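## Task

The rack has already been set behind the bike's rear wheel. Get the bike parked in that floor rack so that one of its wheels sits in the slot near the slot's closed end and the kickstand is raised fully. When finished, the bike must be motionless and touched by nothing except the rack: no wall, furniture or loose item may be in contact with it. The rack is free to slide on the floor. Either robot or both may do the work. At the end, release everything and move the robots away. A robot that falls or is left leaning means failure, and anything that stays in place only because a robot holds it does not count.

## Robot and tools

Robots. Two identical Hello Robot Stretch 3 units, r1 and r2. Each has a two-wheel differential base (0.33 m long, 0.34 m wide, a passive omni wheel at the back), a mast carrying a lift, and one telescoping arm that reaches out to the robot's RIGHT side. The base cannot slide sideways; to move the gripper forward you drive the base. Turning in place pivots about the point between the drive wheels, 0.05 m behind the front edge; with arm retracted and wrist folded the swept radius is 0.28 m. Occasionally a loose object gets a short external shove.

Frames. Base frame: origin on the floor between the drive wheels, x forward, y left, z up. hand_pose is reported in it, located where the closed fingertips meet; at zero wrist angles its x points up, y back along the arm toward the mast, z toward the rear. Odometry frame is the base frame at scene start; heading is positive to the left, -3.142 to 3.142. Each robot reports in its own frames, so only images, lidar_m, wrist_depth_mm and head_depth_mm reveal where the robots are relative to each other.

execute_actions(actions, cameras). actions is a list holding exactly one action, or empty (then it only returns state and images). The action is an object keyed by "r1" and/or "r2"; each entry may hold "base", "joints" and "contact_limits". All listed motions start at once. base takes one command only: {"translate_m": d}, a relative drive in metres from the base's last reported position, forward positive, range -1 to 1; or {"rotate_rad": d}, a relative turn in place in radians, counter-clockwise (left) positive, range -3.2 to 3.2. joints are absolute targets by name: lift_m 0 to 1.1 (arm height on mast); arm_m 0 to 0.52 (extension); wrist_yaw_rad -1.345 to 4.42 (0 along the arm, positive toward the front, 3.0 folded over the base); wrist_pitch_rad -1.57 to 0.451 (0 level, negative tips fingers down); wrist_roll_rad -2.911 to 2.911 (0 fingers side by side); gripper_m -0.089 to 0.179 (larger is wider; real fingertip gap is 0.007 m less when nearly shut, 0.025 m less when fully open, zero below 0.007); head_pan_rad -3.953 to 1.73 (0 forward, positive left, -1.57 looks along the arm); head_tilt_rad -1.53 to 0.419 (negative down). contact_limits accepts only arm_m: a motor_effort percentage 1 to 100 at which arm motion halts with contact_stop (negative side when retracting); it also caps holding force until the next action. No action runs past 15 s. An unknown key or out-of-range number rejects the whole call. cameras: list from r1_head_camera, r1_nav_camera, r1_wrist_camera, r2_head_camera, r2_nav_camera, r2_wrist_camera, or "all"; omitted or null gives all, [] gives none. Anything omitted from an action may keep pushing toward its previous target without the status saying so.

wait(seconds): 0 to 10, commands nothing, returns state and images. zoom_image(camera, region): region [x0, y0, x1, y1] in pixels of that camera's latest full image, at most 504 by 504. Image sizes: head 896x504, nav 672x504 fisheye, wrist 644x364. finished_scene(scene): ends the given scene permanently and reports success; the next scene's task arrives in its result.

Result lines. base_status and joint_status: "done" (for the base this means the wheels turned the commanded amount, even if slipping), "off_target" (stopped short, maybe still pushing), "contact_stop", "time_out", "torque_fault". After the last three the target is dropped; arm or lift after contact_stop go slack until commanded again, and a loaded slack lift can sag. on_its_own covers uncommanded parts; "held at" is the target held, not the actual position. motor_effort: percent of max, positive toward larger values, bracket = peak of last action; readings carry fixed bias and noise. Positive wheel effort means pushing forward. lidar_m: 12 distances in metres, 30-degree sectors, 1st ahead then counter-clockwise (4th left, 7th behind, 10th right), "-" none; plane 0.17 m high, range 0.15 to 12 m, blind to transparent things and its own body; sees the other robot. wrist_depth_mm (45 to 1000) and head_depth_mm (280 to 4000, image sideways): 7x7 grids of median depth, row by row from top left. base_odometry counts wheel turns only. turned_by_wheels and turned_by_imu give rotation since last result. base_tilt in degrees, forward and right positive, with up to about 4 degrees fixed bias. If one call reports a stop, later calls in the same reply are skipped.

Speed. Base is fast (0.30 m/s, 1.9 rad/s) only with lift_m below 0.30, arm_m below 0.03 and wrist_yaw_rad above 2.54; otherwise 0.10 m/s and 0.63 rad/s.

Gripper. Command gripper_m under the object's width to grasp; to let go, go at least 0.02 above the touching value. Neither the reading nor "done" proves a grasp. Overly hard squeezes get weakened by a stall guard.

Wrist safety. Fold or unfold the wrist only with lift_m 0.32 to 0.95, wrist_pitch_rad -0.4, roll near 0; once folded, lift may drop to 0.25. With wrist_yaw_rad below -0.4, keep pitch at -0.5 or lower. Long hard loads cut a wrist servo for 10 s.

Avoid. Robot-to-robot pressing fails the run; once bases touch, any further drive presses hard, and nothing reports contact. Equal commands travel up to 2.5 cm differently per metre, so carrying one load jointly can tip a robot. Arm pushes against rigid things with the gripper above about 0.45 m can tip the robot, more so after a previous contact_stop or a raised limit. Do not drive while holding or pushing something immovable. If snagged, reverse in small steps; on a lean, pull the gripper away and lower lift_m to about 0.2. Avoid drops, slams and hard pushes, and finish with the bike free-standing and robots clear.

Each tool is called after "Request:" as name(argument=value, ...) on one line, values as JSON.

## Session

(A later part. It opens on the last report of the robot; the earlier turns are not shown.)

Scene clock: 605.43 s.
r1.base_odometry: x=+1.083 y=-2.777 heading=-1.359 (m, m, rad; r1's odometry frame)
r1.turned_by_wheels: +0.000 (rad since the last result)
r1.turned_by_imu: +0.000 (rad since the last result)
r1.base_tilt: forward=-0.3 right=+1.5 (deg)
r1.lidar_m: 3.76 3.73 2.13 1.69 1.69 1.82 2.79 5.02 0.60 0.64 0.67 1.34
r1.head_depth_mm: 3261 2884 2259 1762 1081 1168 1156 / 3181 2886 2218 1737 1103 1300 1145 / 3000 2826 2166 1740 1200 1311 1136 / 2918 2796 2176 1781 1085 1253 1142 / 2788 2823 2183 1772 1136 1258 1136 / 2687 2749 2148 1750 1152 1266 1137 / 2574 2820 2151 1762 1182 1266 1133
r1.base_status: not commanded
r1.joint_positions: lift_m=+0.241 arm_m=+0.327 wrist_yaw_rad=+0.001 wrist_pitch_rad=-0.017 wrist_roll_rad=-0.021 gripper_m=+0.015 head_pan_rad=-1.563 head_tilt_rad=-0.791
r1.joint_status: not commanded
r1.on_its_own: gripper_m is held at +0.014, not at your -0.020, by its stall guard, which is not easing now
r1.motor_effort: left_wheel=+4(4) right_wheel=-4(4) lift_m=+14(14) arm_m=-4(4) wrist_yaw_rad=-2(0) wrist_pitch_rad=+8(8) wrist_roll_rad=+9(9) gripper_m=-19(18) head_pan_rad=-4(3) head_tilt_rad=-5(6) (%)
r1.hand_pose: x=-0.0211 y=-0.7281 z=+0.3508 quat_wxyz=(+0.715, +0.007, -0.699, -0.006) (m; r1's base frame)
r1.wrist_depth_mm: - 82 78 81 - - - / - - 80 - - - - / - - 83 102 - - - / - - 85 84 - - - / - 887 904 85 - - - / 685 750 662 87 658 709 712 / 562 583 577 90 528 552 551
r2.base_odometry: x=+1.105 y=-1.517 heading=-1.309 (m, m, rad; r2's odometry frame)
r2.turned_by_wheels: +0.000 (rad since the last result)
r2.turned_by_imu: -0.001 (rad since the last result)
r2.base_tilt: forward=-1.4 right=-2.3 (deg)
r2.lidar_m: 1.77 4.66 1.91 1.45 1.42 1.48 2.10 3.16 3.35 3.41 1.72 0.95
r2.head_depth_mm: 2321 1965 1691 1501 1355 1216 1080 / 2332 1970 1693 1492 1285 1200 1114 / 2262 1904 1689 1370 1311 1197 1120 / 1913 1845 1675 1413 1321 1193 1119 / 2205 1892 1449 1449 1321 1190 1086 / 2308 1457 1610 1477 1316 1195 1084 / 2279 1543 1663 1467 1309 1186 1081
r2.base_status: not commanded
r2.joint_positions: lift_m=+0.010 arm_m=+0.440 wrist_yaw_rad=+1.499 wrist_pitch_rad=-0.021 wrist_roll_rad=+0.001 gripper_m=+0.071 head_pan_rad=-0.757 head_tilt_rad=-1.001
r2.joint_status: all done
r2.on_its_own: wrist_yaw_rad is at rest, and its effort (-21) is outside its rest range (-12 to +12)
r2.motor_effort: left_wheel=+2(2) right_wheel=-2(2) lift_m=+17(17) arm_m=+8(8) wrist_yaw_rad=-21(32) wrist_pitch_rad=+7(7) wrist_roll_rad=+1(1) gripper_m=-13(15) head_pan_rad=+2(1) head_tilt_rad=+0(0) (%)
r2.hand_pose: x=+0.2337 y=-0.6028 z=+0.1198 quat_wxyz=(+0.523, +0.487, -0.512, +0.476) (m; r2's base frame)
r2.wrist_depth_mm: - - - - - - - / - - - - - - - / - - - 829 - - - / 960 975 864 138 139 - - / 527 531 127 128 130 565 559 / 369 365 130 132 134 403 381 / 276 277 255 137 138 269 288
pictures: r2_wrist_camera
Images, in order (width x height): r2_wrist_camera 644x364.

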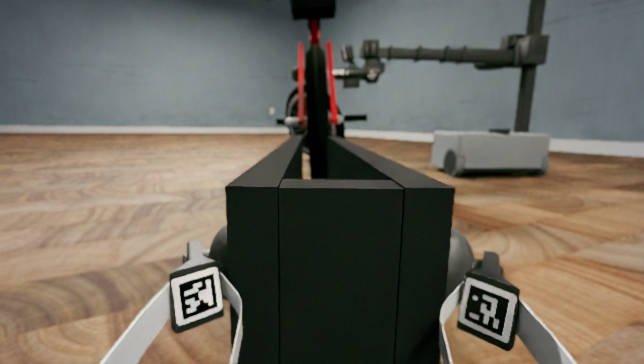

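Request:
execute_actions(actions=[{"r2": {"base": {"translate_m": 0.1}, "joints": {"arm_m": 0.452}}}], cameras=["r2_wrist_camera", "r2_head_camera"])

Request:
zoom_image(camera="r2_wrist_camera", region=[240, 40, 420, 200])

Scene clock: 621.93 s.
r1.base_odometry: x=+1.083 y=-2.777 heading=-1.360 (m, m, rad; r1's odometry frame)
r1.turned_by_wheels: -0.001 (rad since the last result)
r1.turned_by_imu: -0.002 (rad since the last result)
r1.base_tilt: forward=-0.5 right=+1.5 (deg)
r1.lidar_m: 3.78 3.74 2.13 1.70 1.69 1.83 2.78 4.99 0.61 0.64 0.67 1.25
r1.head_depth_mm: 3315 2866 2206 1718 1069 1163 1149 / 3145 2845 2193 1710 1409 1304 1146 / 3012 2830 2200 1744 1170 1293 1144 / 2880 2848 2181 1789 1053 1237 1146 / 2778 2799 2199 1769 1127 1263 1139 / 2692 2815 2171 1757 1146 1265 1138 / 2600 2795 2159 1761 1207 1239 1131
r1.base_status: not commanded
r1.joint_positions: lift_m=+0.241 arm_m=+0.327 wrist_yaw_rad=-0.031 wrist_pitch_rad=-0.017 wrist_roll_rad=-0.021 gripper_m=+0.015 head_pan_rad=-1.563 head_tilt_rad=-0.791
r1.joint_status: not commanded
r1.on_its_own: gripper_m is held at +0.014, not at your -0.020, by its stall guard, which is not easing now; wrist_yaw_rad is at rest, and its effort (+24) is outside its rest range (-12 to +12)
r1.motor_effort: left_wheel=-12(13) right_wheel=+15(17) lift_m=+14(14) arm_m=-4(4) wrist_yaw_rad=+24(25) wrist_pitch_rad=+8(8) wrist_roll_rad=+9(9) gripper_m=-21(20) head_pan_rad=-3(3) head_tilt_rad=-6(6) (%)
r1.hand_pose: x=-0.0294 y=-0.7280 z=+0.3508 quat_wxyz=(+0.715, -0.004, -0.699, -0.017) (m; r1's base frame)
r1.wrist_depth_mm: - 79 77 78 - - - / - - 79 - - - - / - - 82 89 - - - / - - 85 84 - - - / - 895 928 86 - - - / 670 746 683 88 657 712 691 / 556 577 578 91 516 555 549
r2.base_odometry: x=+1.130 y=-1.614 heading=-1.311 (m, m, rad; r2's odometry frame)
r2.turned_by_wheels: -0.002 (rad since the last result)
r2.turned_by_imu: -0.010 (rad since the last result)
r2.base_tilt: forward=-1.4 right=-2.2 (deg)
r2.lidar_m: 1.67 4.99 2.00 1.49 1.47 1.52 2.15 3.25 3.41 3.33 1.65 0.88
r2.head_depth_mm: 2344 1958 1702 1491 1350 1208 1083 / 2345 1962 1697 1498 1294 1199 1107 / 2197 1859 1691 1366 1325 1199 1122 / 1882 1799 1682 1412 1328 1196 1115 / 2297 1892 1361 1453 1322 1192 1093 / 2294 1333 1609 1479 1316 1186 1088 / 2279 1533 1643 1473 1312 1186 1081
r2.base_status: done
r2.joint_positions: lift_m=+0.010 arm_m=+0.452 wrist_yaw_rad=+1.443 wrist_pitch_rad=-0.023 wrist_roll_rad=+0.001 gripper_m=+0.071 head_pan_rad=-0.757 head_tilt_rad=-1.001
r2.joint_status: all done
r2.on_its_own: left_wheel is at rest, and its effort (-24) is outside its rest range (-18 to +18); right_wheel is at rest, and its effort (+59) is outside its rest range (-18 to +18); wrist_yaw_rad is at rest, and its effort (+42) is outside its rest range (-12 to +12)
r2.motor_effort: left_wheel=-24(27) right_wheel=+59(63) lift_m=+17(17) arm_m=+6(8) wrist_yaw_rad=+42(43) wrist_pitch_rad=+8(8) wrist_roll_rad=+1(1) gripper_m=-19(19) head_pan_rad=+2(2) head_tilt_rad=+0(0) (%)
r2.hand_pose: x=+0.2321 y=-0.6293 z=+0.1191 quat_wxyz=(+0.537, +0.473, -0.525, +0.461) (m; r2's base frame)
r2.wrist_depth_mm: - - - - - - - / - - - - - - - / - - - 621 - - - / 952 970 842 191 140 - - / 524 525 509 111 117 512 565 / 361 362 112 116 122 127 379 / 275 277 258 120 127 270 292
pictures: r2_head_camera (sideways: a quarter turn clockwise sets it upright), r2_wrist_camera
Images, in order (width x height): r2_head_camera 896x504, r2_wrist_camera 644x364.

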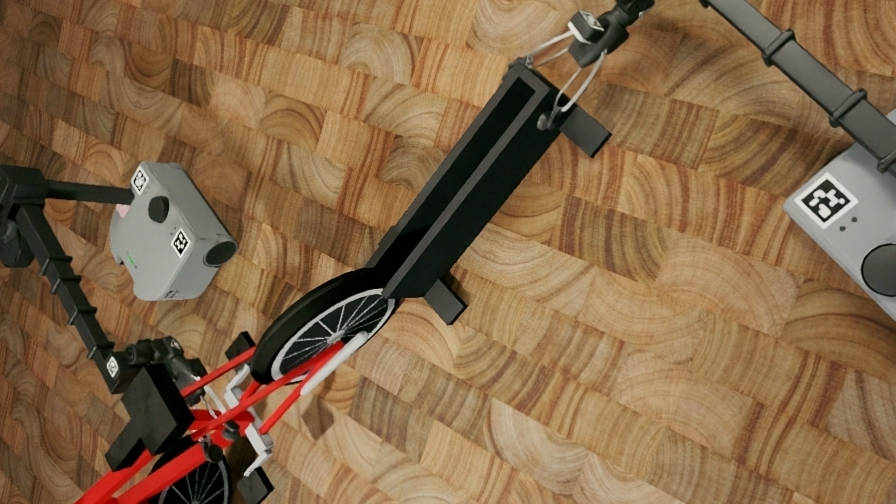

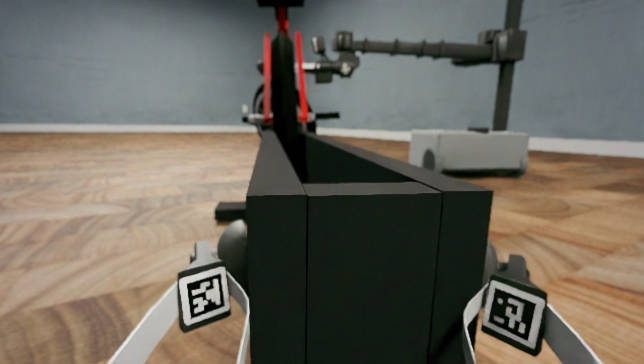

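Region (240, 40, 420, 200) of r2_wrist_camera's 644x364 image, scaled by 2.800.

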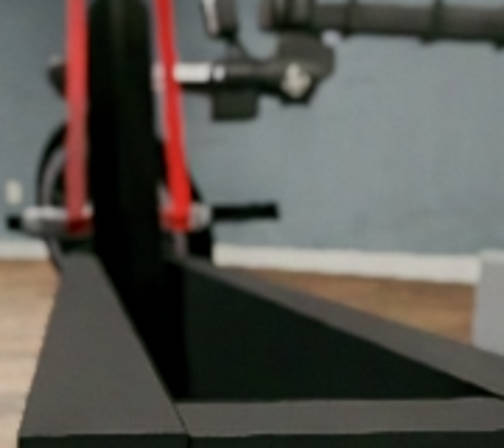

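Request:
execute_actions(actions=[{"r2": {"base": {"translate_m": -0.07}}}], cameras=["r2_wrist_camera", "r2_head_camera"])

Scene clock: 629.07 s.
r1.base_odometry: x=+1.083 y=-2.777 heading=-1.359 (m, m, rad; r1's odometry frame)
r1.turned_by_wheels: +0.001 (rad since the last result)
r1.turned_by_imu: +0.001 (rad since the last result)
r1.base_tilt: forward=-0.4 right=+1.5 (deg)
r1.lidar_m: 3.79 3.72 2.13 1.70 1.69 1.83 2.79 5.01 0.60 0.64 0.67 1.31
r1.head_depth_mm: 3229 2911 2237 1757 1073 1174 1155 / 3111 2876 2224 1699 1423 1309 1149 / 2991 2824 2195 1734 1168 1302 1146 / 2894 2849 2170 1774 1084 1243 1139 / 2784 2801 2200 1777 1134 1251 1132 / 2703 2812 2154 1780 1152 1267 1137 / 2611 2763 2139 1770 1201 1255 1132
r1.base_status: not commanded
r1.joint_positions: lift_m=+0.241 arm_m=+0.327 wrist_yaw_rad=-0.032 wrist_pitch_rad=-0.017 wrist_roll_rad=-0.022 gripper_m=+0.015 head_pan_rad=-1.563 head_tilt_rad=-0.791
r1.joint_status: not commanded
r1.on_its_own: wrist_yaw_rad is held at -0.048, not at your +0.000, by its stall guard, which is not easing now; gripper_m is held at +0.014, not at your -0.020, by its stall guard, which is not easing now; wrist_yaw_rad is at rest, and its effort (-13) is outside its rest range (-12 to +12)
r1.motor_effort: left_wheel=+8(11) right_wheel=-9(12) lift_m=+14(13) arm_m=-3(4) wrist_yaw_rad=-13(13) wrist_pitch_rad=+8(8) wrist_roll_rad=+9(9) gripper_m=-19(21) head_pan_rad=-3(3) head_tilt_rad=-5(5) (%)
r1.hand_pose: x=-0.0296 y=-0.7279 z=+0.3508 quat_wxyz=(+0.715, -0.005, -0.699, -0.018) (m; r1's base frame)
r1.wrist_depth_mm: - 81 79 82 - - - / - - 81 - - - - / - - 83 - - - - / - 155 86 85 - - - / - 917 89 87 - - - / 675 746 670 89 666 720 697 / 561 589 571 92 546 564 552
r2.base_odometry: x=+1.112 y=-1.546 heading=-1.311 (m, m, rad; r2's odometry frame)
r2.turned_by_wheels: +0.000 (rad since the last result)
r2.turned_by_imu: +0.001 (rad since the last result)
r2.base_tilt: forward=-1.4 right=-2.2 (deg)
r2.lidar_m: 1.73 4.87 1.95 1.46 1.44 1.49 2.10 3.20 3.33 3.43 1.70 0.93
r2.head_depth_mm: 2367 1969 1696 1491 1349 1210 1083 / 2344 1957 1690 1492 1302 1200 1102 / 2259 1915 1681 1356 1307 1204 1122 / 1930 1834 1680 1412 1325 1194 1116 / 2181 1893 1386 1455 1317 1195 1087 / 2291 1441 1580 1475 1323 1192 1080 / 2290 1509 1668 1467 1313 1185 1079
r2.base_status: done
r2.joint_positions: lift_m=+0.010 arm_m=+0.452 wrist_yaw_rad=+1.439 wrist_pitch_rad=-0.015 wrist_roll_rad=-0.002 gripper_m=+0.070 head_pan_rad=-0.757 head_tilt_rad=-1.000
r2.joint_status: not commanded
r2.on_its_own: wrist_yaw_rad is held at +1.425, not at your +1.480, by its stall guard, which is not easing now; wrist_yaw_rad is at rest, and its effort (-16) is outside its rest range (-12 to +12)
r2.motor_effort: left_wheel=+2(16) right_wheel=-3(42) lift_m=+17(17) arm_m=+6(5) wrist_yaw_rad=-16(19) wrist_pitch_rad=+5(8) wrist_roll_rad=+2(2) gripper_m=-3(17) head_pan_rad=+2(1) head_tilt_rad=+0(0) (%)
r2.hand_pose: x=+0.2323 y=-0.6302 z=+0.1212 quat_wxyz=(+0.536, +0.470, -0.527, +0.463) (m; r2's base frame)
r2.wrist_depth_mm: - - - - - - - / - - - - - - - / - - - - - - - / 974 - - 173 223 - - / 538 535 549 176 185 574 586 / 364 369 - 182 189 383 392 / 278 280 239 187 197 277 293
pictures: r2_head_camera (sideways: a quarter turn clockwise sets it upright), r2_wrist_camera
Images, in order (width x height): r2_head_camera 896x504, r2_wrist_camera 644x364.

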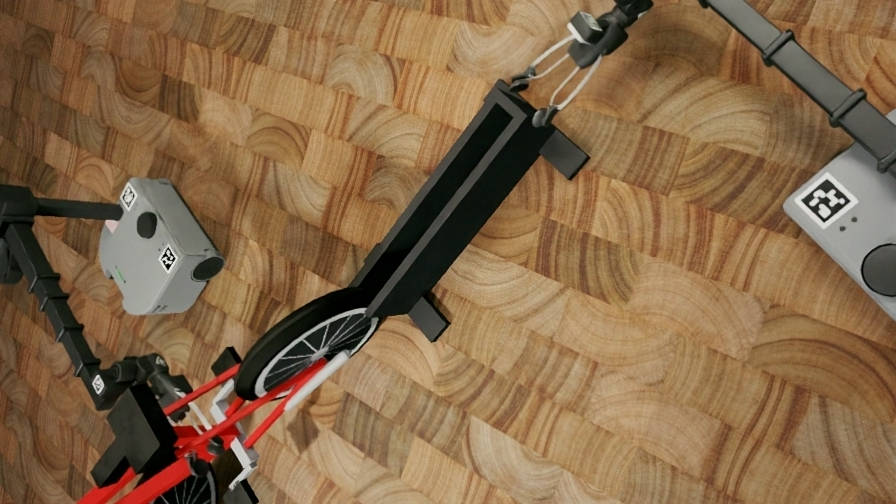

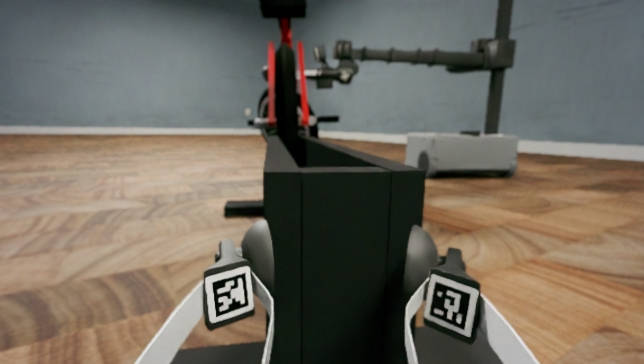

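Request:
execute_actions(actions=[{"r2": {"base": {"translate_m": 0.04}, "joints": {"gripper_m": 0.13}}}], cameras=[])

Request:
execute_actions(actions=[{"r2": {"joints": {"gripper_m": 0.075}}}], cameras=[])

Request:
execute_actions(actions=[{"r2": {"joints": {"wrist_yaw_rad": 1.56}}}], cameras=["r2_wrist_camera", "r2_head_camera"])

Scene clock: 648.67 s.
r1.base_odometry: x=+1.083 y=-2.777 heading=-1.359 (m, m, rad; r1's odometry frame)
r1.turned_by_wheels: +0.000 (rad since the last result)
r1.turned_by_imu: +0.000 (rad since the last result)
r1.base_tilt: forward=-0.4 right=+1.4 (deg)
r1.lidar_m: 3.78 3.74 2.13 1.70 1.69 1.83 2.78 5.03 0.61 0.64 0.67 1.27
r1.head_depth_mm: 3261 2887 2218 1752 1072 1162 1149 / 3157 2863 2232 1715 1412 1309 1151 / 3054 2892 2195 1728 1166 1303 1145 / 2907 2837 2203 1785 1077 1244 1145 / 2829 2795 2165 1766 1130 1255 1136 / 2668 2792 2154 1760 1150 1264 1131 / 2581 2747 2159 1752 1197 1262 1127
r1.base_status: not commanded
r1.joint_positions: lift_m=+0.241 arm_m=+0.327 wrist_yaw_rad=-0.032 wrist_pitch_rad=-0.017 wrist_roll_rad=-0.022 gripper_m=+0.015 head_pan_rad=-1.563 head_tilt_rad=-0.791
r1.joint_status: not commanded
r1.on_its_own: wrist_yaw_rad is held at -0.048, not at your +0.000, by its stall guard, which is not easing now; gripper_m is held at +0.014, not at your -0.020, by its stall guard, which is not easing now; wrist_yaw_rad is at rest, and its effort (-13) is outside its rest range (-12 to +12)
r1.motor_effort: left_wheel=+9(9) right_wheel=-9(9) lift_m=+14(14) arm_m=-3(3) wrist_yaw_rad=-13(14) wrist_pitch_rad=+8(8) wrist_roll_rad=+9(9) gripper_m=-20(19) head_pan_rad=-3(3) head_tilt_rad=-5(5) (%)
r1.hand_pose: x=-0.0297 y=-0.7279 z=+0.3508 quat_wxyz=(+0.715, -0.005, -0.699, -0.018) (m; r1's base frame)
r1.wrist_depth_mm: - 81 79 82 - - - / - - 81 - - - - / - - 83 - - - - / - 154 86 85 - - - / - 915 89 87 - - - / 173 743 660 89 669 714 710 / 555 582 576 92 543 560 547
r2.base_odometry: x=+1.123 y=-1.585 heading=-1.311 (m, m, rad; r2's odometry frame)
r2.turned_by_wheels: +0.000 (rad since the last result)
r2.turned_by_imu: -0.001 (rad since the last result)
r2.base_tilt: forward=-1.4 right=-2.3 (deg)
r2.lidar_m: 1.70 4.93 1.98 1.48 1.46 1.51 2.13 3.23 3.39 3.38 1.66 0.90
r2.head_depth_mm: 2364 1976 1697 1496 1351 1214 1081 / 2367 1963 1694 1485 1293 1199 1111 / 2198 1873 1680 1369 1322 1199 1121 / 1864 1817 1680 1402 1325 1191 1118 / 2247 1881 1366 1461 1324 1197 1089 / 2297 1367 1610 1467 1319 1196 1085 / 2290 1522 1679 1476 1316 1175 1083
r2.base_status: done
r2.joint_positions: lift_m=+0.010 arm_m=+0.452 wrist_yaw_rad=+1.427 wrist_pitch_rad=-0.016 wrist_roll_rad=-0.002 gripper_m=+0.130 head_pan_rad=-0.757 head_tilt_rad=-1.000
r2.joint_status: all done
r2.on_its_own: wrist_yaw_rad is held at +1.425, not at your +1.480, by its stall guard, which is not easing now
r2.motor_effort: left_wheel=+1(5) right_wheel=-1(6) lift_m=+17(17) arm_m=+6(6) wrist_yaw_rad=-3(17) wrist_pitch_rad=+5(5) wrist_roll_rad=+2(2) gripper_m=+0(81) head_pan_rad=+3(2) head_tilt_rad=+0(0) (%)
r2.hand_pose: x=+0.2318 y=-0.6333 z=+0.1210 quat_wxyz=(+0.539, +0.467, -0.530, +0.459) (m; r2's base frame)
r2.wrist_depth_mm: - - - - - - - / - - - - - - - / - - - - - - - / 958 - 769 139 142 - - / 530 538 132 136 142 573 580 / 364 377 135 140 147 - 392 / 276 268 198 144 153 275 295
pictures: none
No camera images: the call's "cameras" was empty. Leave "cameras" out to get every camera's image.

Scene clock: 649.70 s.
r1.base_odometry: x=+1.083 y=-2.777 heading=-1.359 (m, m, rad; r1's odometry frame)
r1.turned_by_wheels: +0.000 (rad since the last result)
r1.turned_by_imu: +0.000 (rad since the last result)
r1.base_tilt: forward=-0.5 right=+1.4 (deg)
r1.lidar_m: 3.78 3.73 2.13 1.70 1.69 1.83 2.79 5.01 0.60 0.64 0.67 1.27
r1.head_depth_mm: 3251 2865 2232 1754 1079 1163 1148 / 3164 2865 2225 1702 1420 1301 1147 / 3011 2883 2191 1739 1164 1303 1142 / 2875 2822 2168 1771 1085 1232 1142 / 2778 2799 2197 1772 1130 1257 1143 / 2669 2821 2140 1761 1151 1270 1140 / 2570 2794 2165 1754 1193 1259 1128
r1.base_status: not commanded
r1.joint_positions: lift_m=+0.241 arm_m=+0.327 wrist_yaw_rad=-0.032 wrist_pitch_rad=-0.017 wrist_roll_rad=-0.022 gripper_m=+0.015 head_pan_rad=-1.563 head_tilt_rad=-0.791
r1.joint_status: not commanded
r1.on_its_own: wrist_yaw_rad is held at -0.048, not at your +0.000, by its stall guard, which is not easing now; gripper_m is held at +0.014, not at your -0.020, by its stall guard, which is not easing now; wrist_yaw_rad is at rest, and its effort (-13) is outside its rest range (-12 to +12)
r1.motor_effort: left_wheel=+9(9) right_wheel=-8(9) lift_m=+14(14) arm_m=-3(3) wrist_yaw_rad=-13(13) wrist_pitch_rad=+8(8) wrist_roll_rad=+9(9) gripper_m=-20(20) head_pan_rad=-4(3) head_tilt_rad=-6(6) (%)
r1.hand_pose: x=-0.0297 y=-0.7279 z=+0.3508 quat_wxyz=(+0.715, -0.005, -0.699, -0.018) (m; r1's base frame)
r1.wrist_depth_mm: - 81 79 82 - - - / - - 81 - - - - / - - 83 - - - - / - 155 86 85 - - - / - 916 89 87 - - - / 679 757 661 89 672 713 701 / 559 592 574 92 533 560 552
r2.base_odometry: x=+1.123 y=-1.585 heading=-1.310 (m, m, rad; r2's odometry frame)
r2.turned_by_wheels: +0.000 (rad since the last result)
r2.turned_by_imu: +0.000 (rad since the last result)
r2.base_tilt: forward=-1.4 right=-2.3 (deg)
r2.lidar_m: 1.70 4.91 1.98 1.48 1.46 1.51 2.13 3.22 3.38 3.40 1.66 0.90
r2.head_depth_mm: 2347 1979 1700 1492 1353 1221 1077 / 2331 1966 1700 1485 1294 1199 1111 / 2198 1869 1685 1363 1322 1200 1121 / 1877 1832 1678 1403 1320 1190 1118 / 2183 1884 1367 1450 1319 1193 1086 / 2276 1362 1596 1469 1314 1189 1084 / 2293 1522 1660 1466 1314 1187 1080
r2.base_status: not commanded
r2.joint_positions: lift_m=+0.010 arm_m=+0.452 wrist_yaw_rad=+1.433 wrist_pitch_rad=-0.016 wrist_roll_rad=-0.002 gripper_m=+0.075 head_pan_rad=-0.757 head_tilt_rad=-1.000
r2.joint_status: all done
r2.on_its_own: wrist_yaw_rad is held at +1.425, not at your +1.480, by its stall guard, which is not easing now
r2.motor_effort: left_wheel=+4(4) right_wheel=-10(10) lift_m=+17(18) arm_m=+6(6) wrist_yaw_rad=-9(10) wrist_pitch_rad=+5(5) wrist_roll_rad=+2(2) gripper_m=-11(85) head_pan_rad=+1(2) head_tilt_rad=+0(0) (%)
r2.hand_pose: x=+0.2320 y=-0.6318 z=+0.1208 quat_wxyz=(+0.538, +0.468, -0.529, +0.460) (m; r2's base frame)
r2.wrist_depth_mm: - - - - - - - / - - - - - - - / - - - - - - - / 959 - 868 138 141 - - / 526 536 131 134 140 580 588 / 365 370 133 138 144 415 390 / 279 279 257 142 150 274 289
pictures: none
No camera images: the call's "cameras" was empty. Leave "cameras" out to get every camera's image.

Scene clock: 650.50 s.
r1.base_odometry: x=+1.083 y=-2.777 heading=-1.359 (m, m, rad; r1's odometry frame)
r1.turned_by_wheels: +0.000 (rad since the last result)
r1.turned_by_imu: +0.000 (rad since the last result)
r1.base_tilt: forward=-0.4 right=+1.5 (deg)
r1.lidar_m: 3.78 3.74 2.14 1.69 1.69 1.83 2.78 5.03 0.61 0.64 0.67 1.27
r1.head_depth_mm: 3259 2854 2207 1720 1082 1165 1149 / 3116 2859 2188 1701 1414 1305 1150 / 3046 2880 2205 1742 1168 1298 1143 / 2927 2863 2210 1795 1069 1241 1138 / 2799 2794 2163 1781 1140 1264 1137 / 2690 2773 2145 1759 1146 1267 1143 / 2605 2755 2132 1768 1204 1252 1131
r1.base_status: not commanded
r1.joint_positions: lift_m=+0.241 arm_m=+0.327 wrist_yaw_rad=-0.038 wrist_pitch_rad=-0.017 wrist_roll_rad=-0.022 gripper_m=+0.015 head_pan_rad=-1.563 head_tilt_rad=-0.791
r1.joint_status: not commanded
r1.on_its_own: wrist_yaw_rad is held at -0.048, not at your +0.000, by its stall guard, which is not easing now; gripper_m is held at +0.014, not at your -0.020, by its stall guard, which is not easing now
r1.motor_effort: left_wheel=+5(9) right_wheel=-4(9) lift_m=+14(14) arm_m=-3(3) wrist_yaw_rad=-9(13) wrist_pitch_rad=+8(8) wrist_roll_rad=+9(9) gripper_m=-18(18) head_pan_rad=-4(3) head_tilt_rad=-6(6) (%)
r1.hand_pose: x=-0.0311 y=-0.7279 z=+0.3508 quat_wxyz=(+0.715, -0.007, -0.699, -0.020) (m; r1's base frame)
r1.wrist_depth_mm: - 80 78 81 - - - / - - 81 - - - - / - - 83 - - - - / - 154 86 85 - - - / - 919 500 87 - - - / 663 730 664 89 657 721 701 / 555 578 563 92 526 562 548
r2.base_odometry: x=+1.123 y=-1.585 heading=-1.311 (m, m, rad; r2's odometry frame)
r2.turned_by_wheels: -0.001 (rad since the last result)
r2.turned_by_imu: -0.002 (rad since the last result)
r2.base_tilt: forward=-1.4 right=-2.3 (deg)
r2.lidar_m: 1.69 4.94 1.97 1.48 1.46 1.51 2.13 3.23 3.38 3.41 1.66 0.90
r2.head_depth_mm: 2361 1979 1707 1499 1347 1210 1084 / 2354 1963 1697 1484 1289 1201 1107 / 2201 1867 1686 1351 1307 1196 1119 / 1879 1819 1681 1409 1321 1198 1113 / 2234 1897 1363 1452 1325 1192 1085 / 2275 1373 1584 1466 1315 1190 1087 / 2312 1514 1663 1466 1312 1184 1083
r2.base_status: not commanded
r2.joint_positions: lift_m=+0.010 arm_m=+0.452 wrist_yaw_rad=+1.530 wrist_pitch_rad=-0.021 wrist_roll_rad=-0.001 gripper_m=+0.075 head_pan_rad=-0.757 head_tilt_rad=-1.000
r2.joint_status: wrist_yaw_rad off_target (ended at +1.530, target +1.560)
r2.on_its_own: wrist_yaw_rad is at rest, and its effort (+33) is outside its rest range (-12 to +12)
r2.motor_effort: left_wheel=-5(5) right_wheel=+14(13) lift_m=+17(17) arm_m=+5(6) wrist_yaw_rad=+33(36) wrist_pitch_rad=+7(7) wrist_roll_rad=+2(2) gripper_m=-12(12) head_pan_rad=+2(2) head_tilt_rad=+0(1) (%)
r2.hand_pose: x=+0.2341 y=-0.6071 z=+0.1197 quat_wxyz=(+0.516, +0.495, -0.504, +0.485) (m; r2's base frame)
r2.wrist_depth_mm: - - - - - - - / - - - - - - - / - - - 756 - - - / 966 976 977 137 139 - - / 525 525 494 135 137 562 573 / 365 363 140 140 142 397 380 / 276 277 259 145 146 271 290
pictures: r2_head_camera (sideways: a quarter turn clockwise sets it upright), r2_wrist_camera
Images, in order (width x height): r2_head_camera 896x504, r2_wrist_camera 644x364.

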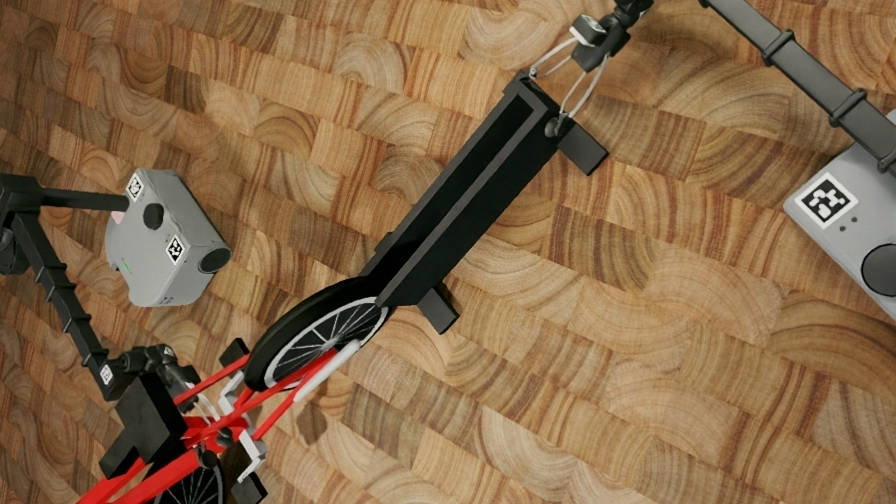

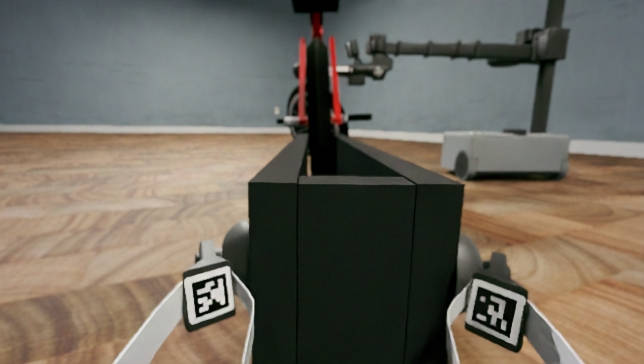

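Request:
zoom_image(camera="r2_wrist_camera", region=[240, 40, 420, 200])

Request:
zoom_image(camera="r2_head_camera", region=[300, 200, 500, 360])

Region (240, 40, 420, 200) of r2_wrist_camera's 644x364 image, scaled by 2.800.

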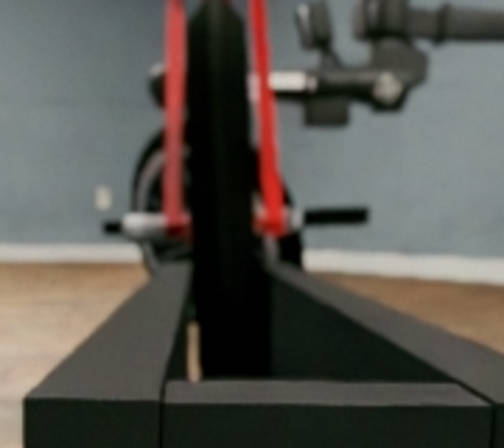

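Region (300, 200, 500, 360) of r2_head_camera's 896x504 image, scaled by 2.520, with more detail than that image has; it fills the top 403 rows of this view, and the rest is white.

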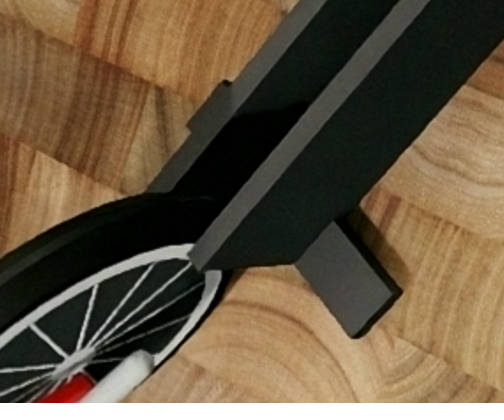

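Request:
execute_actions(actions=[{"r2": {"joints": {"wrist_yaw_rad": 1.53, "arm_m": 0.434}}}], cameras=["r2_wrist_camera"])

Request:
zoom_image(camera="r2_wrist_camera", region=[240, 40, 420, 200])

Scene clock: 666.63 s.
r1.base_odometry: x=+1.083 y=-2.777 heading=-1.359 (m, m, rad; r1's odometry frame)
r1.turned_by_wheels: +0.000 (rad since the last result)
r1.turned_by_imu: +0.000 (rad since the last result)
r1.base_tilt: forward=-0.4 right=+1.4 (deg)
r1.lidar_m: 3.78 3.73 2.13 1.69 1.69 1.83 2.78 5.03 0.61 0.64 0.67 1.28
r1.head_depth_mm: 3282 2888 2216 1712 1083 1160 1157 / 3127 2873 2208 1702 1409 1310 1147 / 3028 2838 2172 1753 1167 1300 1146 / 2909 2820 2208 1805 1068 1243 1144 / 2811 2801 2187 1782 1132 1262 1140 / 2713 2795 2169 1775 1150 1266 1134 / 2614 2791 2151 1754 1205 1261 1132
r1.base_status: not commanded
r1.joint_positions: lift_m=+0.241 arm_m=+0.327 wrist_yaw_rad=-0.038 wrist_pitch_rad=-0.017 wrist_roll_rad=-0.022 gripper_m=+0.015 head_pan_rad=-1.563 head_tilt_rad=-0.791
r1.joint_status: not commanded
r1.on_its_own: wrist_yaw_rad is held at -0.048, not at your +0.000, by its stall guard, which is not easing now; gripper_m is held at +0.014, not at your -0.020, by its stall guard, which is not easing now
r1.motor_effort: left_wheel=+5(6) right_wheel=-5(5) lift_m=+13(14) arm_m=-3(3) wrist_yaw_rad=-8(8) wrist_pitch_rad=+8(8) wrist_roll_rad=+9(9) gripper_m=-19(19) head_pan_rad=-3(4) head_tilt_rad=-5(5) (%)
r1.hand_pose: x=-0.0311 y=-0.7279 z=+0.3508 quat_wxyz=(+0.715, -0.007, -0.699, -0.020) (m; r1's base frame)
r1.wrist_depth_mm: - 80 79 82 - - - / - - 81 - - - - / - - 83 - - - - / - 155 86 85 - - - / - 923 89 87 - - - / 682 747 669 89 656 711 698 / 559 580 579 92 534 559 553
r2.base_odometry: x=+1.123 y=-1.585 heading=-1.311 (m, m, rad; r2's odometry frame)
r2.turned_by_wheels: +0.000 (rad since the last result)
r2.turned_by_imu: -0.001 (rad since the last result)
r2.base_tilt: forward=-1.4 right=-2.2 (deg)
r2.lidar_m: 1.70 4.92 1.97 1.48 1.46 1.51 2.12 3.22 3.40 3.39 1.67 0.90
r2.head_depth_mm: 2364 1980 1712 1494 1353 1202 1086 / 2342 1967 1699 1489 1293 1202 1111 / 2204 1871 1692 1382 1306 1196 1122 / 1884 1818 1674 1410 1324 1193 1118 / 2237 1888 1355 1456 1321 1191 1084 / 2293 1375 1582 1475 1324 1193 1082 / 2295 1517 1665 1465 1308 1188 1083
r2.base_status: not commanded
r2.joint_positions: lift_m=+0.010 arm_m=+0.435 wrist_yaw_rad=+1.506 wrist_pitch_rad=-0.021 wrist_roll_rad=-0.001 gripper_m=+0.075 head_pan_rad=-0.757 head_tilt_rad=-1.000
r2.joint_status: wrist_yaw_rad off_target (ended at +1.506, target +1.530); the others done
r2.on_its_own: wrist_yaw_rad is at rest, and its effort (+27) is outside its rest range (-12 to +12)
r2.motor_effort: left_wheel=-5(5) right_wheel=+13(12) lift_m=+17(18) arm_m=-7(9) wrist_yaw_rad=+27(26) wrist_pitch_rad=+7(7) wrist_roll_rad=+2(2) gripper_m=-12(12) head_pan_rad=+2(2) head_tilt_rad=+0(0) (%)
r2.hand_pose: x=+0.2338 y=-0.5961 z=+0.1197 quat_wxyz=(+0.522, +0.489, -0.510, +0.478) (m; r2's base frame)
r2.wrist_depth_mm: - - - - - - - / - - - - - - - / - - - 647 - - - / 931 987 995 136 139 - - / 515 529 491 136 137 557 562 / 361 362 140 141 142 403 387 / 278 279 257 145 146 270 289
pictures: r2_wrist_camera
Images, in order (width x height): r2_wrist_camera 644x364.

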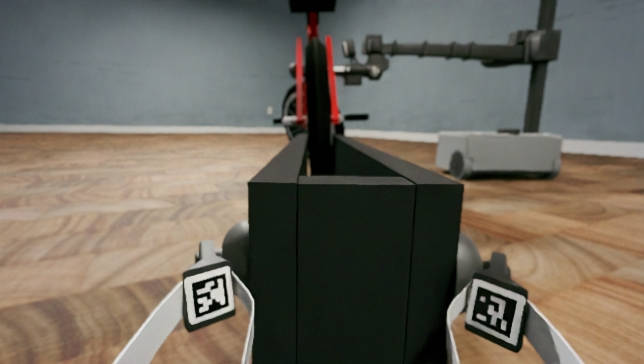

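Region (240, 40, 420, 200) of r2_wrist_camera's 644x364 image, scaled by 2.800.

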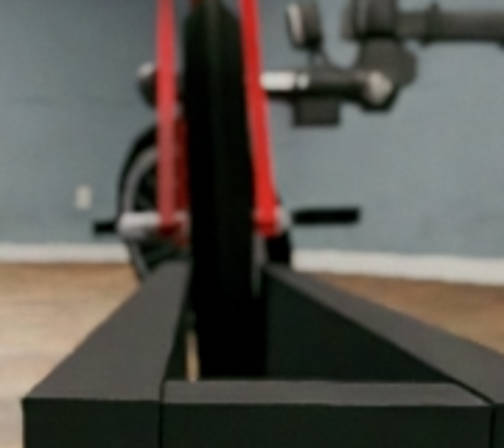

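Request:
execute_actions(actions=[{"r2": {"base": {"translate_m": 0.05}, "joints": {"wrist_yaw_rad": 1.51, "arm_m": 0.438}}}], cameras=["r2_wrist_camera", "r2_head_camera"])

Scene clock: 674.13 s.
r1.base_odometry: x=+1.083 y=-2.777 heading=-1.360 (m, m, rad; r1's odometry frame)
r1.turned_by_wheels: -0.001 (rad since the last result)
r1.turned_by_imu: -0.002 (rad since the last result)
r1.base_tilt: forward=-0.5 right=+1.4 (deg)
r1.lidar_m: 3.78 3.71 2.14 1.70 1.69 1.83 2.78 5.01 0.62 0.64 0.67 1.24
r1.head_depth_mm: 3267 2908 2209 1712 1081 1161 1147 / 3160 2842 2203 1750 1413 1300 1154 / 2984 2845 2197 1743 1159 1298 1142 / 2939 2825 2192 1785 1053 1237 1142 / 2775 2842 2180 1773 1134 1262 1138 / 2717 2778 2168 1761 1139 1268 1135 / 2594 2766 2170 1755 1250 1251 1128
r1.base_status: not commanded
r1.joint_positions: lift_m=+0.241 arm_m=+0.327 wrist_yaw_rad=-0.071 wrist_pitch_rad=-0.017 wrist_roll_rad=-0.022 gripper_m=+0.015 head_pan_rad=-1.563 head_tilt_rad=-0.791
r1.joint_status: not commanded
r1.on_its_own: wrist_yaw_rad is held at -0.048, not at your +0.000, by its stall guard, which is not easing now; gripper_m is held at +0.014, not at your -0.020, by its stall guard, which is not easing now; wrist_yaw_rad is at rest, and its effort (+19) is outside its rest range (-12 to +12)
r1.motor_effort: left_wheel=-9(8) right_wheel=+12(12) lift_m=+14(14) arm_m=-3(3) wrist_yaw_rad=+19(18) wrist_pitch_rad=+8(9) wrist_roll_rad=+9(9) gripper_m=-21(21) head_pan_rad=-4(3) head_tilt_rad=-6(6) (%)
r1.hand_pose: x=-0.0395 y=-0.7274 z=+0.3508 quat_wxyz=(+0.714, -0.018, -0.699, -0.032) (m; r1's base frame)
r1.wrist_depth_mm: - 78 77 78 - - - / - - 80 - - - - / - - 82 102 - - - / - 150 85 85 - - - / - 893 967 87 - - - / 158 756 699 90 649 730 703 / 553 576 577 93 516 569 555
r2.base_odometry: x=+1.135 y=-1.633 heading=-1.313 (m, m, rad; r2's odometry frame)
r2.turned_by_wheels: -0.002 (rad since the last result)
r2.turned_by_imu: -0.003 (rad since the last result)
r2.base_tilt: forward=-1.5 right=-2.4 (deg)
r2.lidar_m: 1.65 5.03 2.01 1.50 1.48 1.53 2.16 3.27 3.41 3.34 1.63 0.87
r2.head_depth_mm: 2350 1979 1692 1492 1349 1201 1080 / 2332 1961 1700 1486 1290 1202 1108 / 1891 1837 1690 1384 1311 1198 1122 / 2157 1789 1681 1406 1327 1197 1120 / 2300 1880 1362 1451 1322 1186 1088 / 2313 1331 1612 1469 1323 1190 1085 / 2290 1562 1631 1471 1317 1186 1085
r2.base_status: done
r2.joint_positions: lift_m=+0.010 arm_m=+0.438 wrist_yaw_rad=+1.508 wrist_pitch_rad=-0.025 wrist_roll_rad=-0.001 gripper_m=+0.075 head_pan_rad=-0.757 head_tilt_rad=-1.000
r2.joint_status: all done
r2.on_its_own: right_wheel is at rest, and its effort (+43) is outside its rest range (-18 to +18)
r2.motor_effort: left_wheel=-17(17) right_wheel=+43(46) lift_m=+17(17) arm_m=+6(5) wrist_yaw_rad=+3(26) wrist_pitch_rad=+8(9) wrist_roll_rad=+2(2) gripper_m=-12(12) head_pan_rad=+2(1) head_tilt_rad=+0(1) (%)
r2.hand_pose: x=+0.2337 y=-0.5986 z=+0.1186 quat_wxyz=(+0.522, +0.490, -0.509, +0.478) (m; r2's base frame)
r2.wrist_depth_mm: - - - - - - - / - - - 967 - - - / - - - 609 - - - / 939 943 839 130 133 - - / 521 527 124 124 125 547 567 / 359 360 127 127 129 399 375 / 275 275 253 132 133 268 286
pictures: r2_head_camera (sideways: a quarter turn clockwise sets it upright), r2_wrist_camera
Images, in order (width x height): r2_head_camera 896x504, r2_wrist_camera 644x364.

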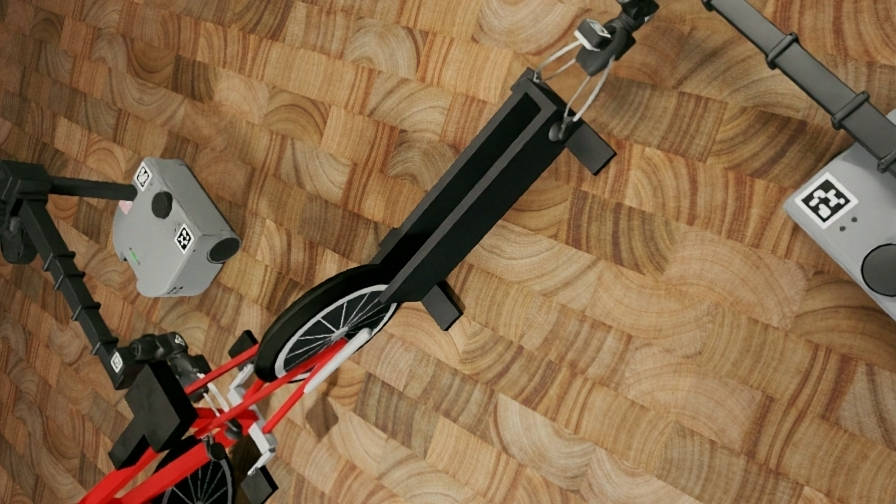

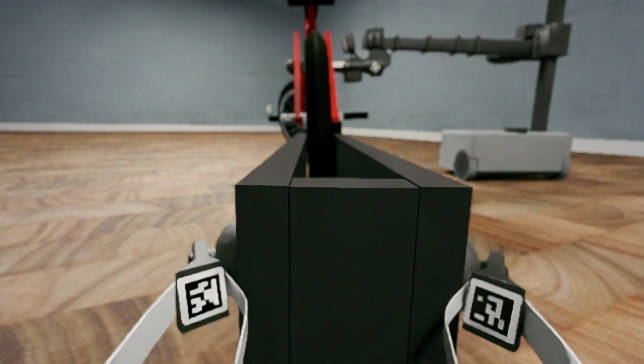

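Request:
zoom_image(camera="r2_wrist_camera", region=[240, 40, 420, 200])

Request:
zoom_image(camera="r2_head_camera", region=[300, 200, 500, 360])

Region (240, 40, 420, 200) of r2_wrist_camera's 644x364 image, scaled by 2.800.

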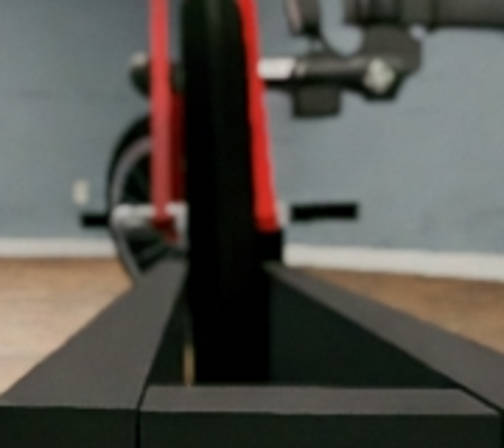

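Region (300, 200, 500, 360) of r2_head_camera's 896x504 image, scaled by 2.520, with more detail than that image has; it fills the top 403 rows of this view, and the rest is white.

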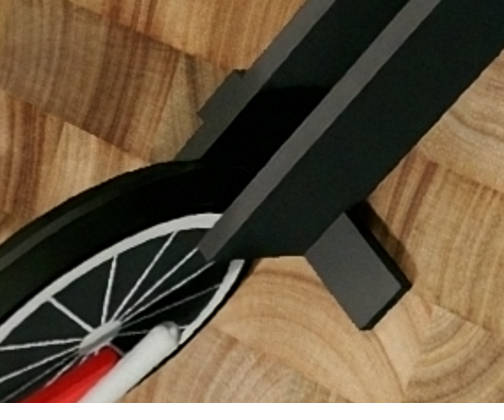

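Request:
execute_actions(actions=[{"r2": {"base": {"translate_m": 0.06}, "joints": {"arm_m": 0.447}}}], cameras=["r2_wrist_camera", "r2_head_camera"])

Scene clock: 693.27 s.
r1.base_odometry: x=+1.083 y=-2.777 heading=-1.360 (m, m, rad; r1's odometry frame)
r1.turned_by_wheels: +0.000 (rad since the last result)
r1.turned_by_imu: +0.000 (rad since the last result)
r1.base_tilt: forward=-0.4 right=+1.5 (deg)
r1.lidar_m: 3.77 3.72 2.14 1.69 1.69 1.83 2.78 5.03 0.62 0.64 0.67 1.22
r1.head_depth_mm: 3275 2873 2227 1713 1085 1165 1146 / 3164 2861 2214 1755 1416 1299 1149 / 2981 2824 2171 1748 1163 1301 1145 / 2959 2839 2195 1775 1094 1245 1148 / 2809 2817 2185 1762 1130 1261 1134 / 2675 2795 2164 1768 1135 1262 1136 / 2590 2760 2174 1752 1243 1236 1137
r1.base_status: not commanded
r1.joint_positions: lift_m=+0.241 arm_m=+0.327 wrist_yaw_rad=-0.093 wrist_pitch_rad=-0.017 wrist_roll_rad=-0.022 gripper_m=+0.015 head_pan_rad=-1.563 head_tilt_rad=-0.791
r1.joint_status: not commanded
r1.on_its_own: wrist_yaw_rad is held at -0.091, not at your +0.000, by its stall guard, which is not easing now; gripper_m is held at +0.014, not at your -0.020, by its stall guard, which is not easing now
r1.motor_effort: left_wheel=-2(11) right_wheel=+4(14) lift_m=+13(14) arm_m=-2(3) wrist_yaw_rad=+3(20) wrist_pitch_rad=+8(8) wrist_roll_rad=+9(9) gripper_m=-20(20) head_pan_rad=-3(4) head_tilt_rad=-5(5) (%)
r1.hand_pose: x=-0.0451 y=-0.7268 z=+0.3508 quat_wxyz=(+0.714, -0.026, -0.699, -0.039) (m; r1's base frame)
r1.wrist_depth_mm: - 77 77 81 - - - / - - 79 - - - - / - - 82 - - - - / - 144 85 85 - - - / - - 897 87 - - - / 416 745 663 90 693 715 705 / 580 580 579 94 515 560 556
r2.base_odometry: x=+1.151 y=-1.691 heading=-1.315 (m, m, rad; r2's odometry frame)
r2.turned_by_wheels: -0.002 (rad since the last result)
r2.turned_by_imu: -0.063 (rad since the last result)
r2.base_tilt: forward=-1.4 right=-2.2 (deg)
r2.lidar_m: 1.53 5.37 2.18 1.56 1.50 1.54 2.05 3.31 3.43 3.41 1.60 0.84
r2.head_depth_mm: 2350 1975 1703 1501 1357 1212 1079 / 2342 1962 1701 1493 1291 1204 1107 / 2217 1899 1685 1359 1308 1200 1126 / 1607 1776 1686 1385 1322 1194 1120 / 2264 1864 1332 1431 1318 1191 1089 / 2294 1349 1443 1471 1311 1188 1085 / 2288 1260 1646 1469 1319 1185 1084
r2.base_status: done
r2.joint_positions: lift_m=+0.010 arm_m=+0.447 wrist_yaw_rad=+1.501 wrist_pitch_rad=-0.025 wrist_roll_rad=-0.002 gripper_m=+0.076 head_pan_rad=-0.757 head_tilt_rad=-1.000
r2.joint_status: all done
r2.on_its_own: left_wheel is at rest, and its effort (-20) is outside its rest range (-18 to +18); right_wheel is at rest, and its effort (+51) is outside its rest range (-18 to +18)
r2.motor_effort: left_wheel=-20(23) right_wheel=+51(60) lift_m=+17(17) arm_m=+7(8) wrist_yaw_rad=+10(11) wrist_pitch_rad=+8(9) wrist_roll_rad=+2(2) gripper_m=-15(16) head_pan_rad=+3(1) head_tilt_rad=+0(0) (%)
r2.hand_pose: x=+0.2336 y=-0.6093 z=+0.1187 quat_wxyz=(+0.524, +0.488, -0.510, +0.476) (m; r2's base frame)
r2.wrist_depth_mm: - - - - - - - / - - - - - - - / - - - 762 - - - / 939 948 825 128 130 - - / 514 523 111 113 119 508 562 / 357 357 113 117 122 367 378 / 273 274 187 120 127 260 290
pictures: r2_head_camera (sideways: a quarter turn clockwise sets it upright), r2_wrist_camera
Images, in order (width x height): r2_head_camera 896x504, r2_wrist_camera 644x364.

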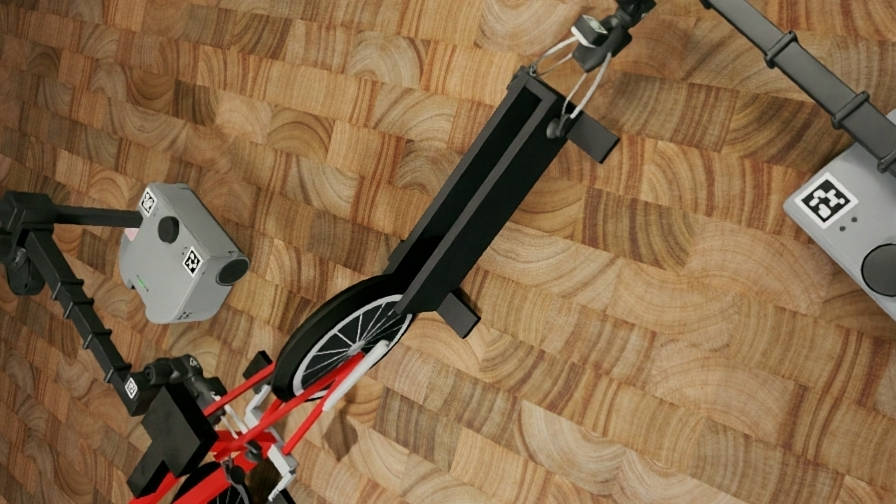

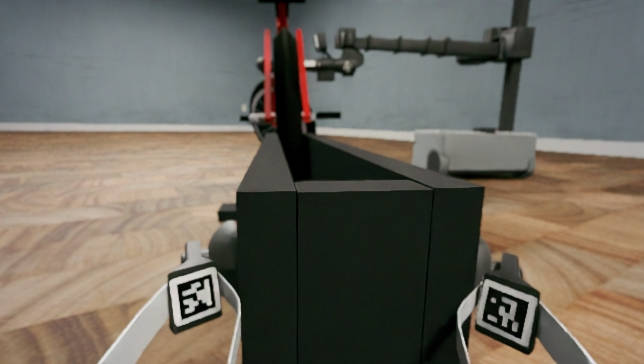

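Request:
execute_actions(actions=[{"r2": {"base": {"translate_m": -0.02}, "joints": {"arm_m": 0.42, "wrist_yaw_rad": 1.55}}}], cameras=["r2_wrist_camera", "r2_head_camera"])

Request:
zoom_image(camera="r2_wrist_camera", region=[240, 40, 420, 200])

Scene clock: 716.03 s.
r1.base_odometry: x=+1.083 y=-2.777 heading=-1.359 (m, m, rad; r1's odometry frame)
r1.turned_by_wheels: +0.000 (rad since the last result)
r1.turned_by_imu: +0.000 (rad since the last result)
r1.base_tilt: forward=-0.4 right=+1.5 (deg)
r1.lidar_m: 3.77 3.72 2.13 1.70 1.69 1.83 2.78 5.02 0.62 0.64 0.67 1.25
r1.head_depth_mm: 3271 2935 2225 1708 1073 1159 1152 / 3147 2882 2185 1751 1407 1306 1150 / 2989 2892 2210 1730 1162 1305 1143 / 2850 2843 2191 1772 1060 1237 1147 / 2807 2810 2162 1772 1137 1265 1140 / 2678 2803 2168 1758 1142 1265 1132 / 2590 2771 2133 1753 1261 1248 1138
r1.base_status: not commanded
r1.joint_positions: lift_m=+0.241 arm_m=+0.327 wrist_yaw_rad=-0.093 wrist_pitch_rad=-0.017 wrist_roll_rad=-0.022 gripper_m=+0.015 head_pan_rad=-1.563 head_tilt_rad=-0.791
r1.joint_status: not commanded
r1.on_its_own: wrist_yaw_rad is held at -0.091, not at your +0.000, by its stall guard, which is not easing now; gripper_m is held at +0.014, not at your -0.020, by its stall guard, which is not easing now
r1.motor_effort: left_wheel=+1(2) right_wheel=+0(4) lift_m=+14(14) arm_m=-2(2) wrist_yaw_rad=+2(1) wrist_pitch_rad=+8(8) wrist_roll_rad=+9(9) gripper_m=-17(19) head_pan_rad=-3(3) head_tilt_rad=-5(6) (%)
r1.hand_pose: x=-0.0451 y=-0.7268 z=+0.3508 quat_wxyz=(+0.714, -0.026, -0.699, -0.039) (m; r1's base frame)
r1.wrist_depth_mm: - 78 77 82 - - - / - - 79 - - - - / - - 82 - - - - / - 144 85 86 - - - / - - 89 88 - - - / 415 752 667 90 662 713 711 / 568 583 566 93 533 561 555
r2.base_odometry: x=+1.145 y=-1.671 heading=-1.314 (m, m, rad; r2's odometry frame)
r2.turned_by_wheels: +0.001 (rad since the last result)
r2.turned_by_imu: +0.001 (rad since the last result)
r2.base_tilt: forward=-1.4 right=-2.3 (deg)
r2.lidar_m: 1.55 5.40 2.15 1.54 1.48 1.52 2.05 3.29 3.41 3.41 1.63 0.85
r2.head_depth_mm: 2338 1974 1701 1488 1361 1204 1079 / 2338 1960 1700 1492 1288 1201 1105 / 2271 1913 1686 1488 1298 1201 1116 / 1699 1787 1670 1387 1323 1191 1117 / 2182 1846 1341 1456 1326 1192 1091 / 2287 1369 1483 1473 1315 1185 1083 / 2274 1269 1630 1465 1313 1186 1080
r2.base_status: done
r2.joint_positions: lift_m=+0.010 arm_m=+0.421 wrist_yaw_rad=+1.547 wrist_pitch_rad=-0.025 wrist_roll_rad=-0.002 gripper_m=+0.076 head_pan_rad=-0.757 head_tilt_rad=-1.000
r2.joint_status: all done
r2.motor_effort: left_wheel=+7(19) right_wheel=-18(44) lift_m=+18(18) arm_m=-6(6) wrist_yaw_rad=+3(30) wrist_pitch_rad=+8(9) wrist_roll_rad=+2(2) gripper_m=-13(16) head_pan_rad=+2(2) head_tilt_rad=+0(0) (%)
r2.hand_pose: x=+0.2341 y=-0.5716 z=+0.1186 quat_wxyz=(+0.513, +0.500, -0.499, +0.488) (m; r2's base frame)
r2.wrist_depth_mm: - - - - - - - / - - - - - - - / - - - 625 - - - / 923 936 842 132 134 - - / 523 529 126 124 125 553 565 / 353 358 128 129 129 387 380 / 273 274 250 132 133 269 286
pictures: r2_head_camera (sideways: a quarter turn clockwise sets it upright), r2_wrist_camera
Images, in order (width x height): r2_head_camera 896x504, r2_wrist_camera 644x364.

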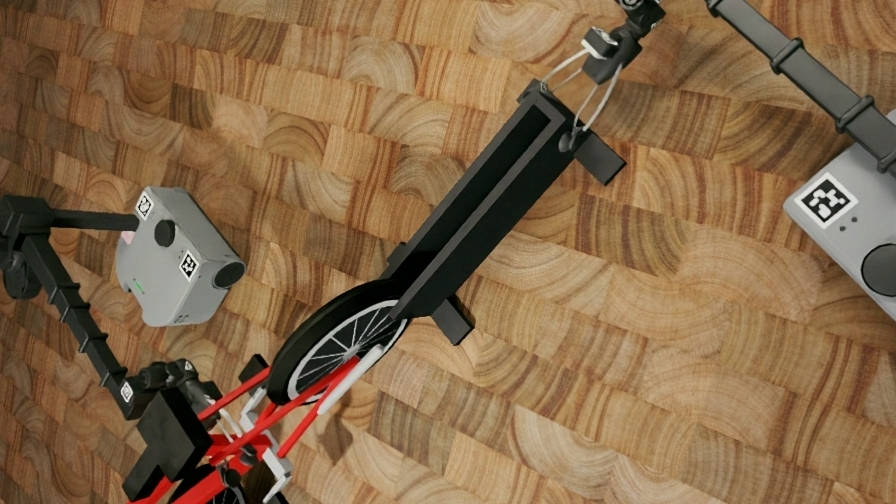

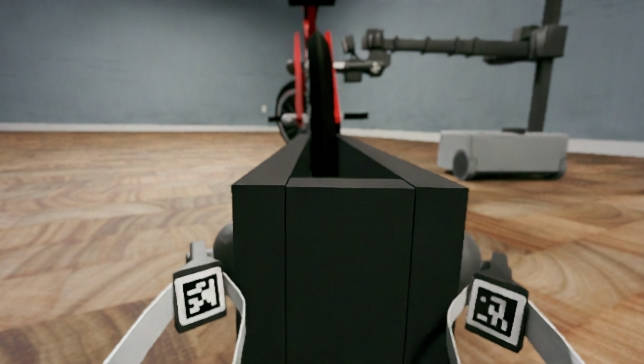

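Region (240, 40, 420, 200) of r2_wrist_camera's 644x364 image, scaled by 2.800.

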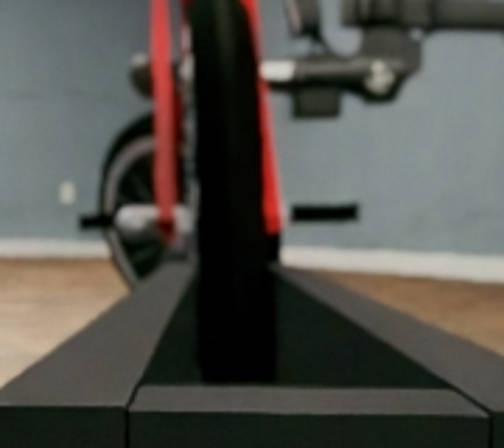

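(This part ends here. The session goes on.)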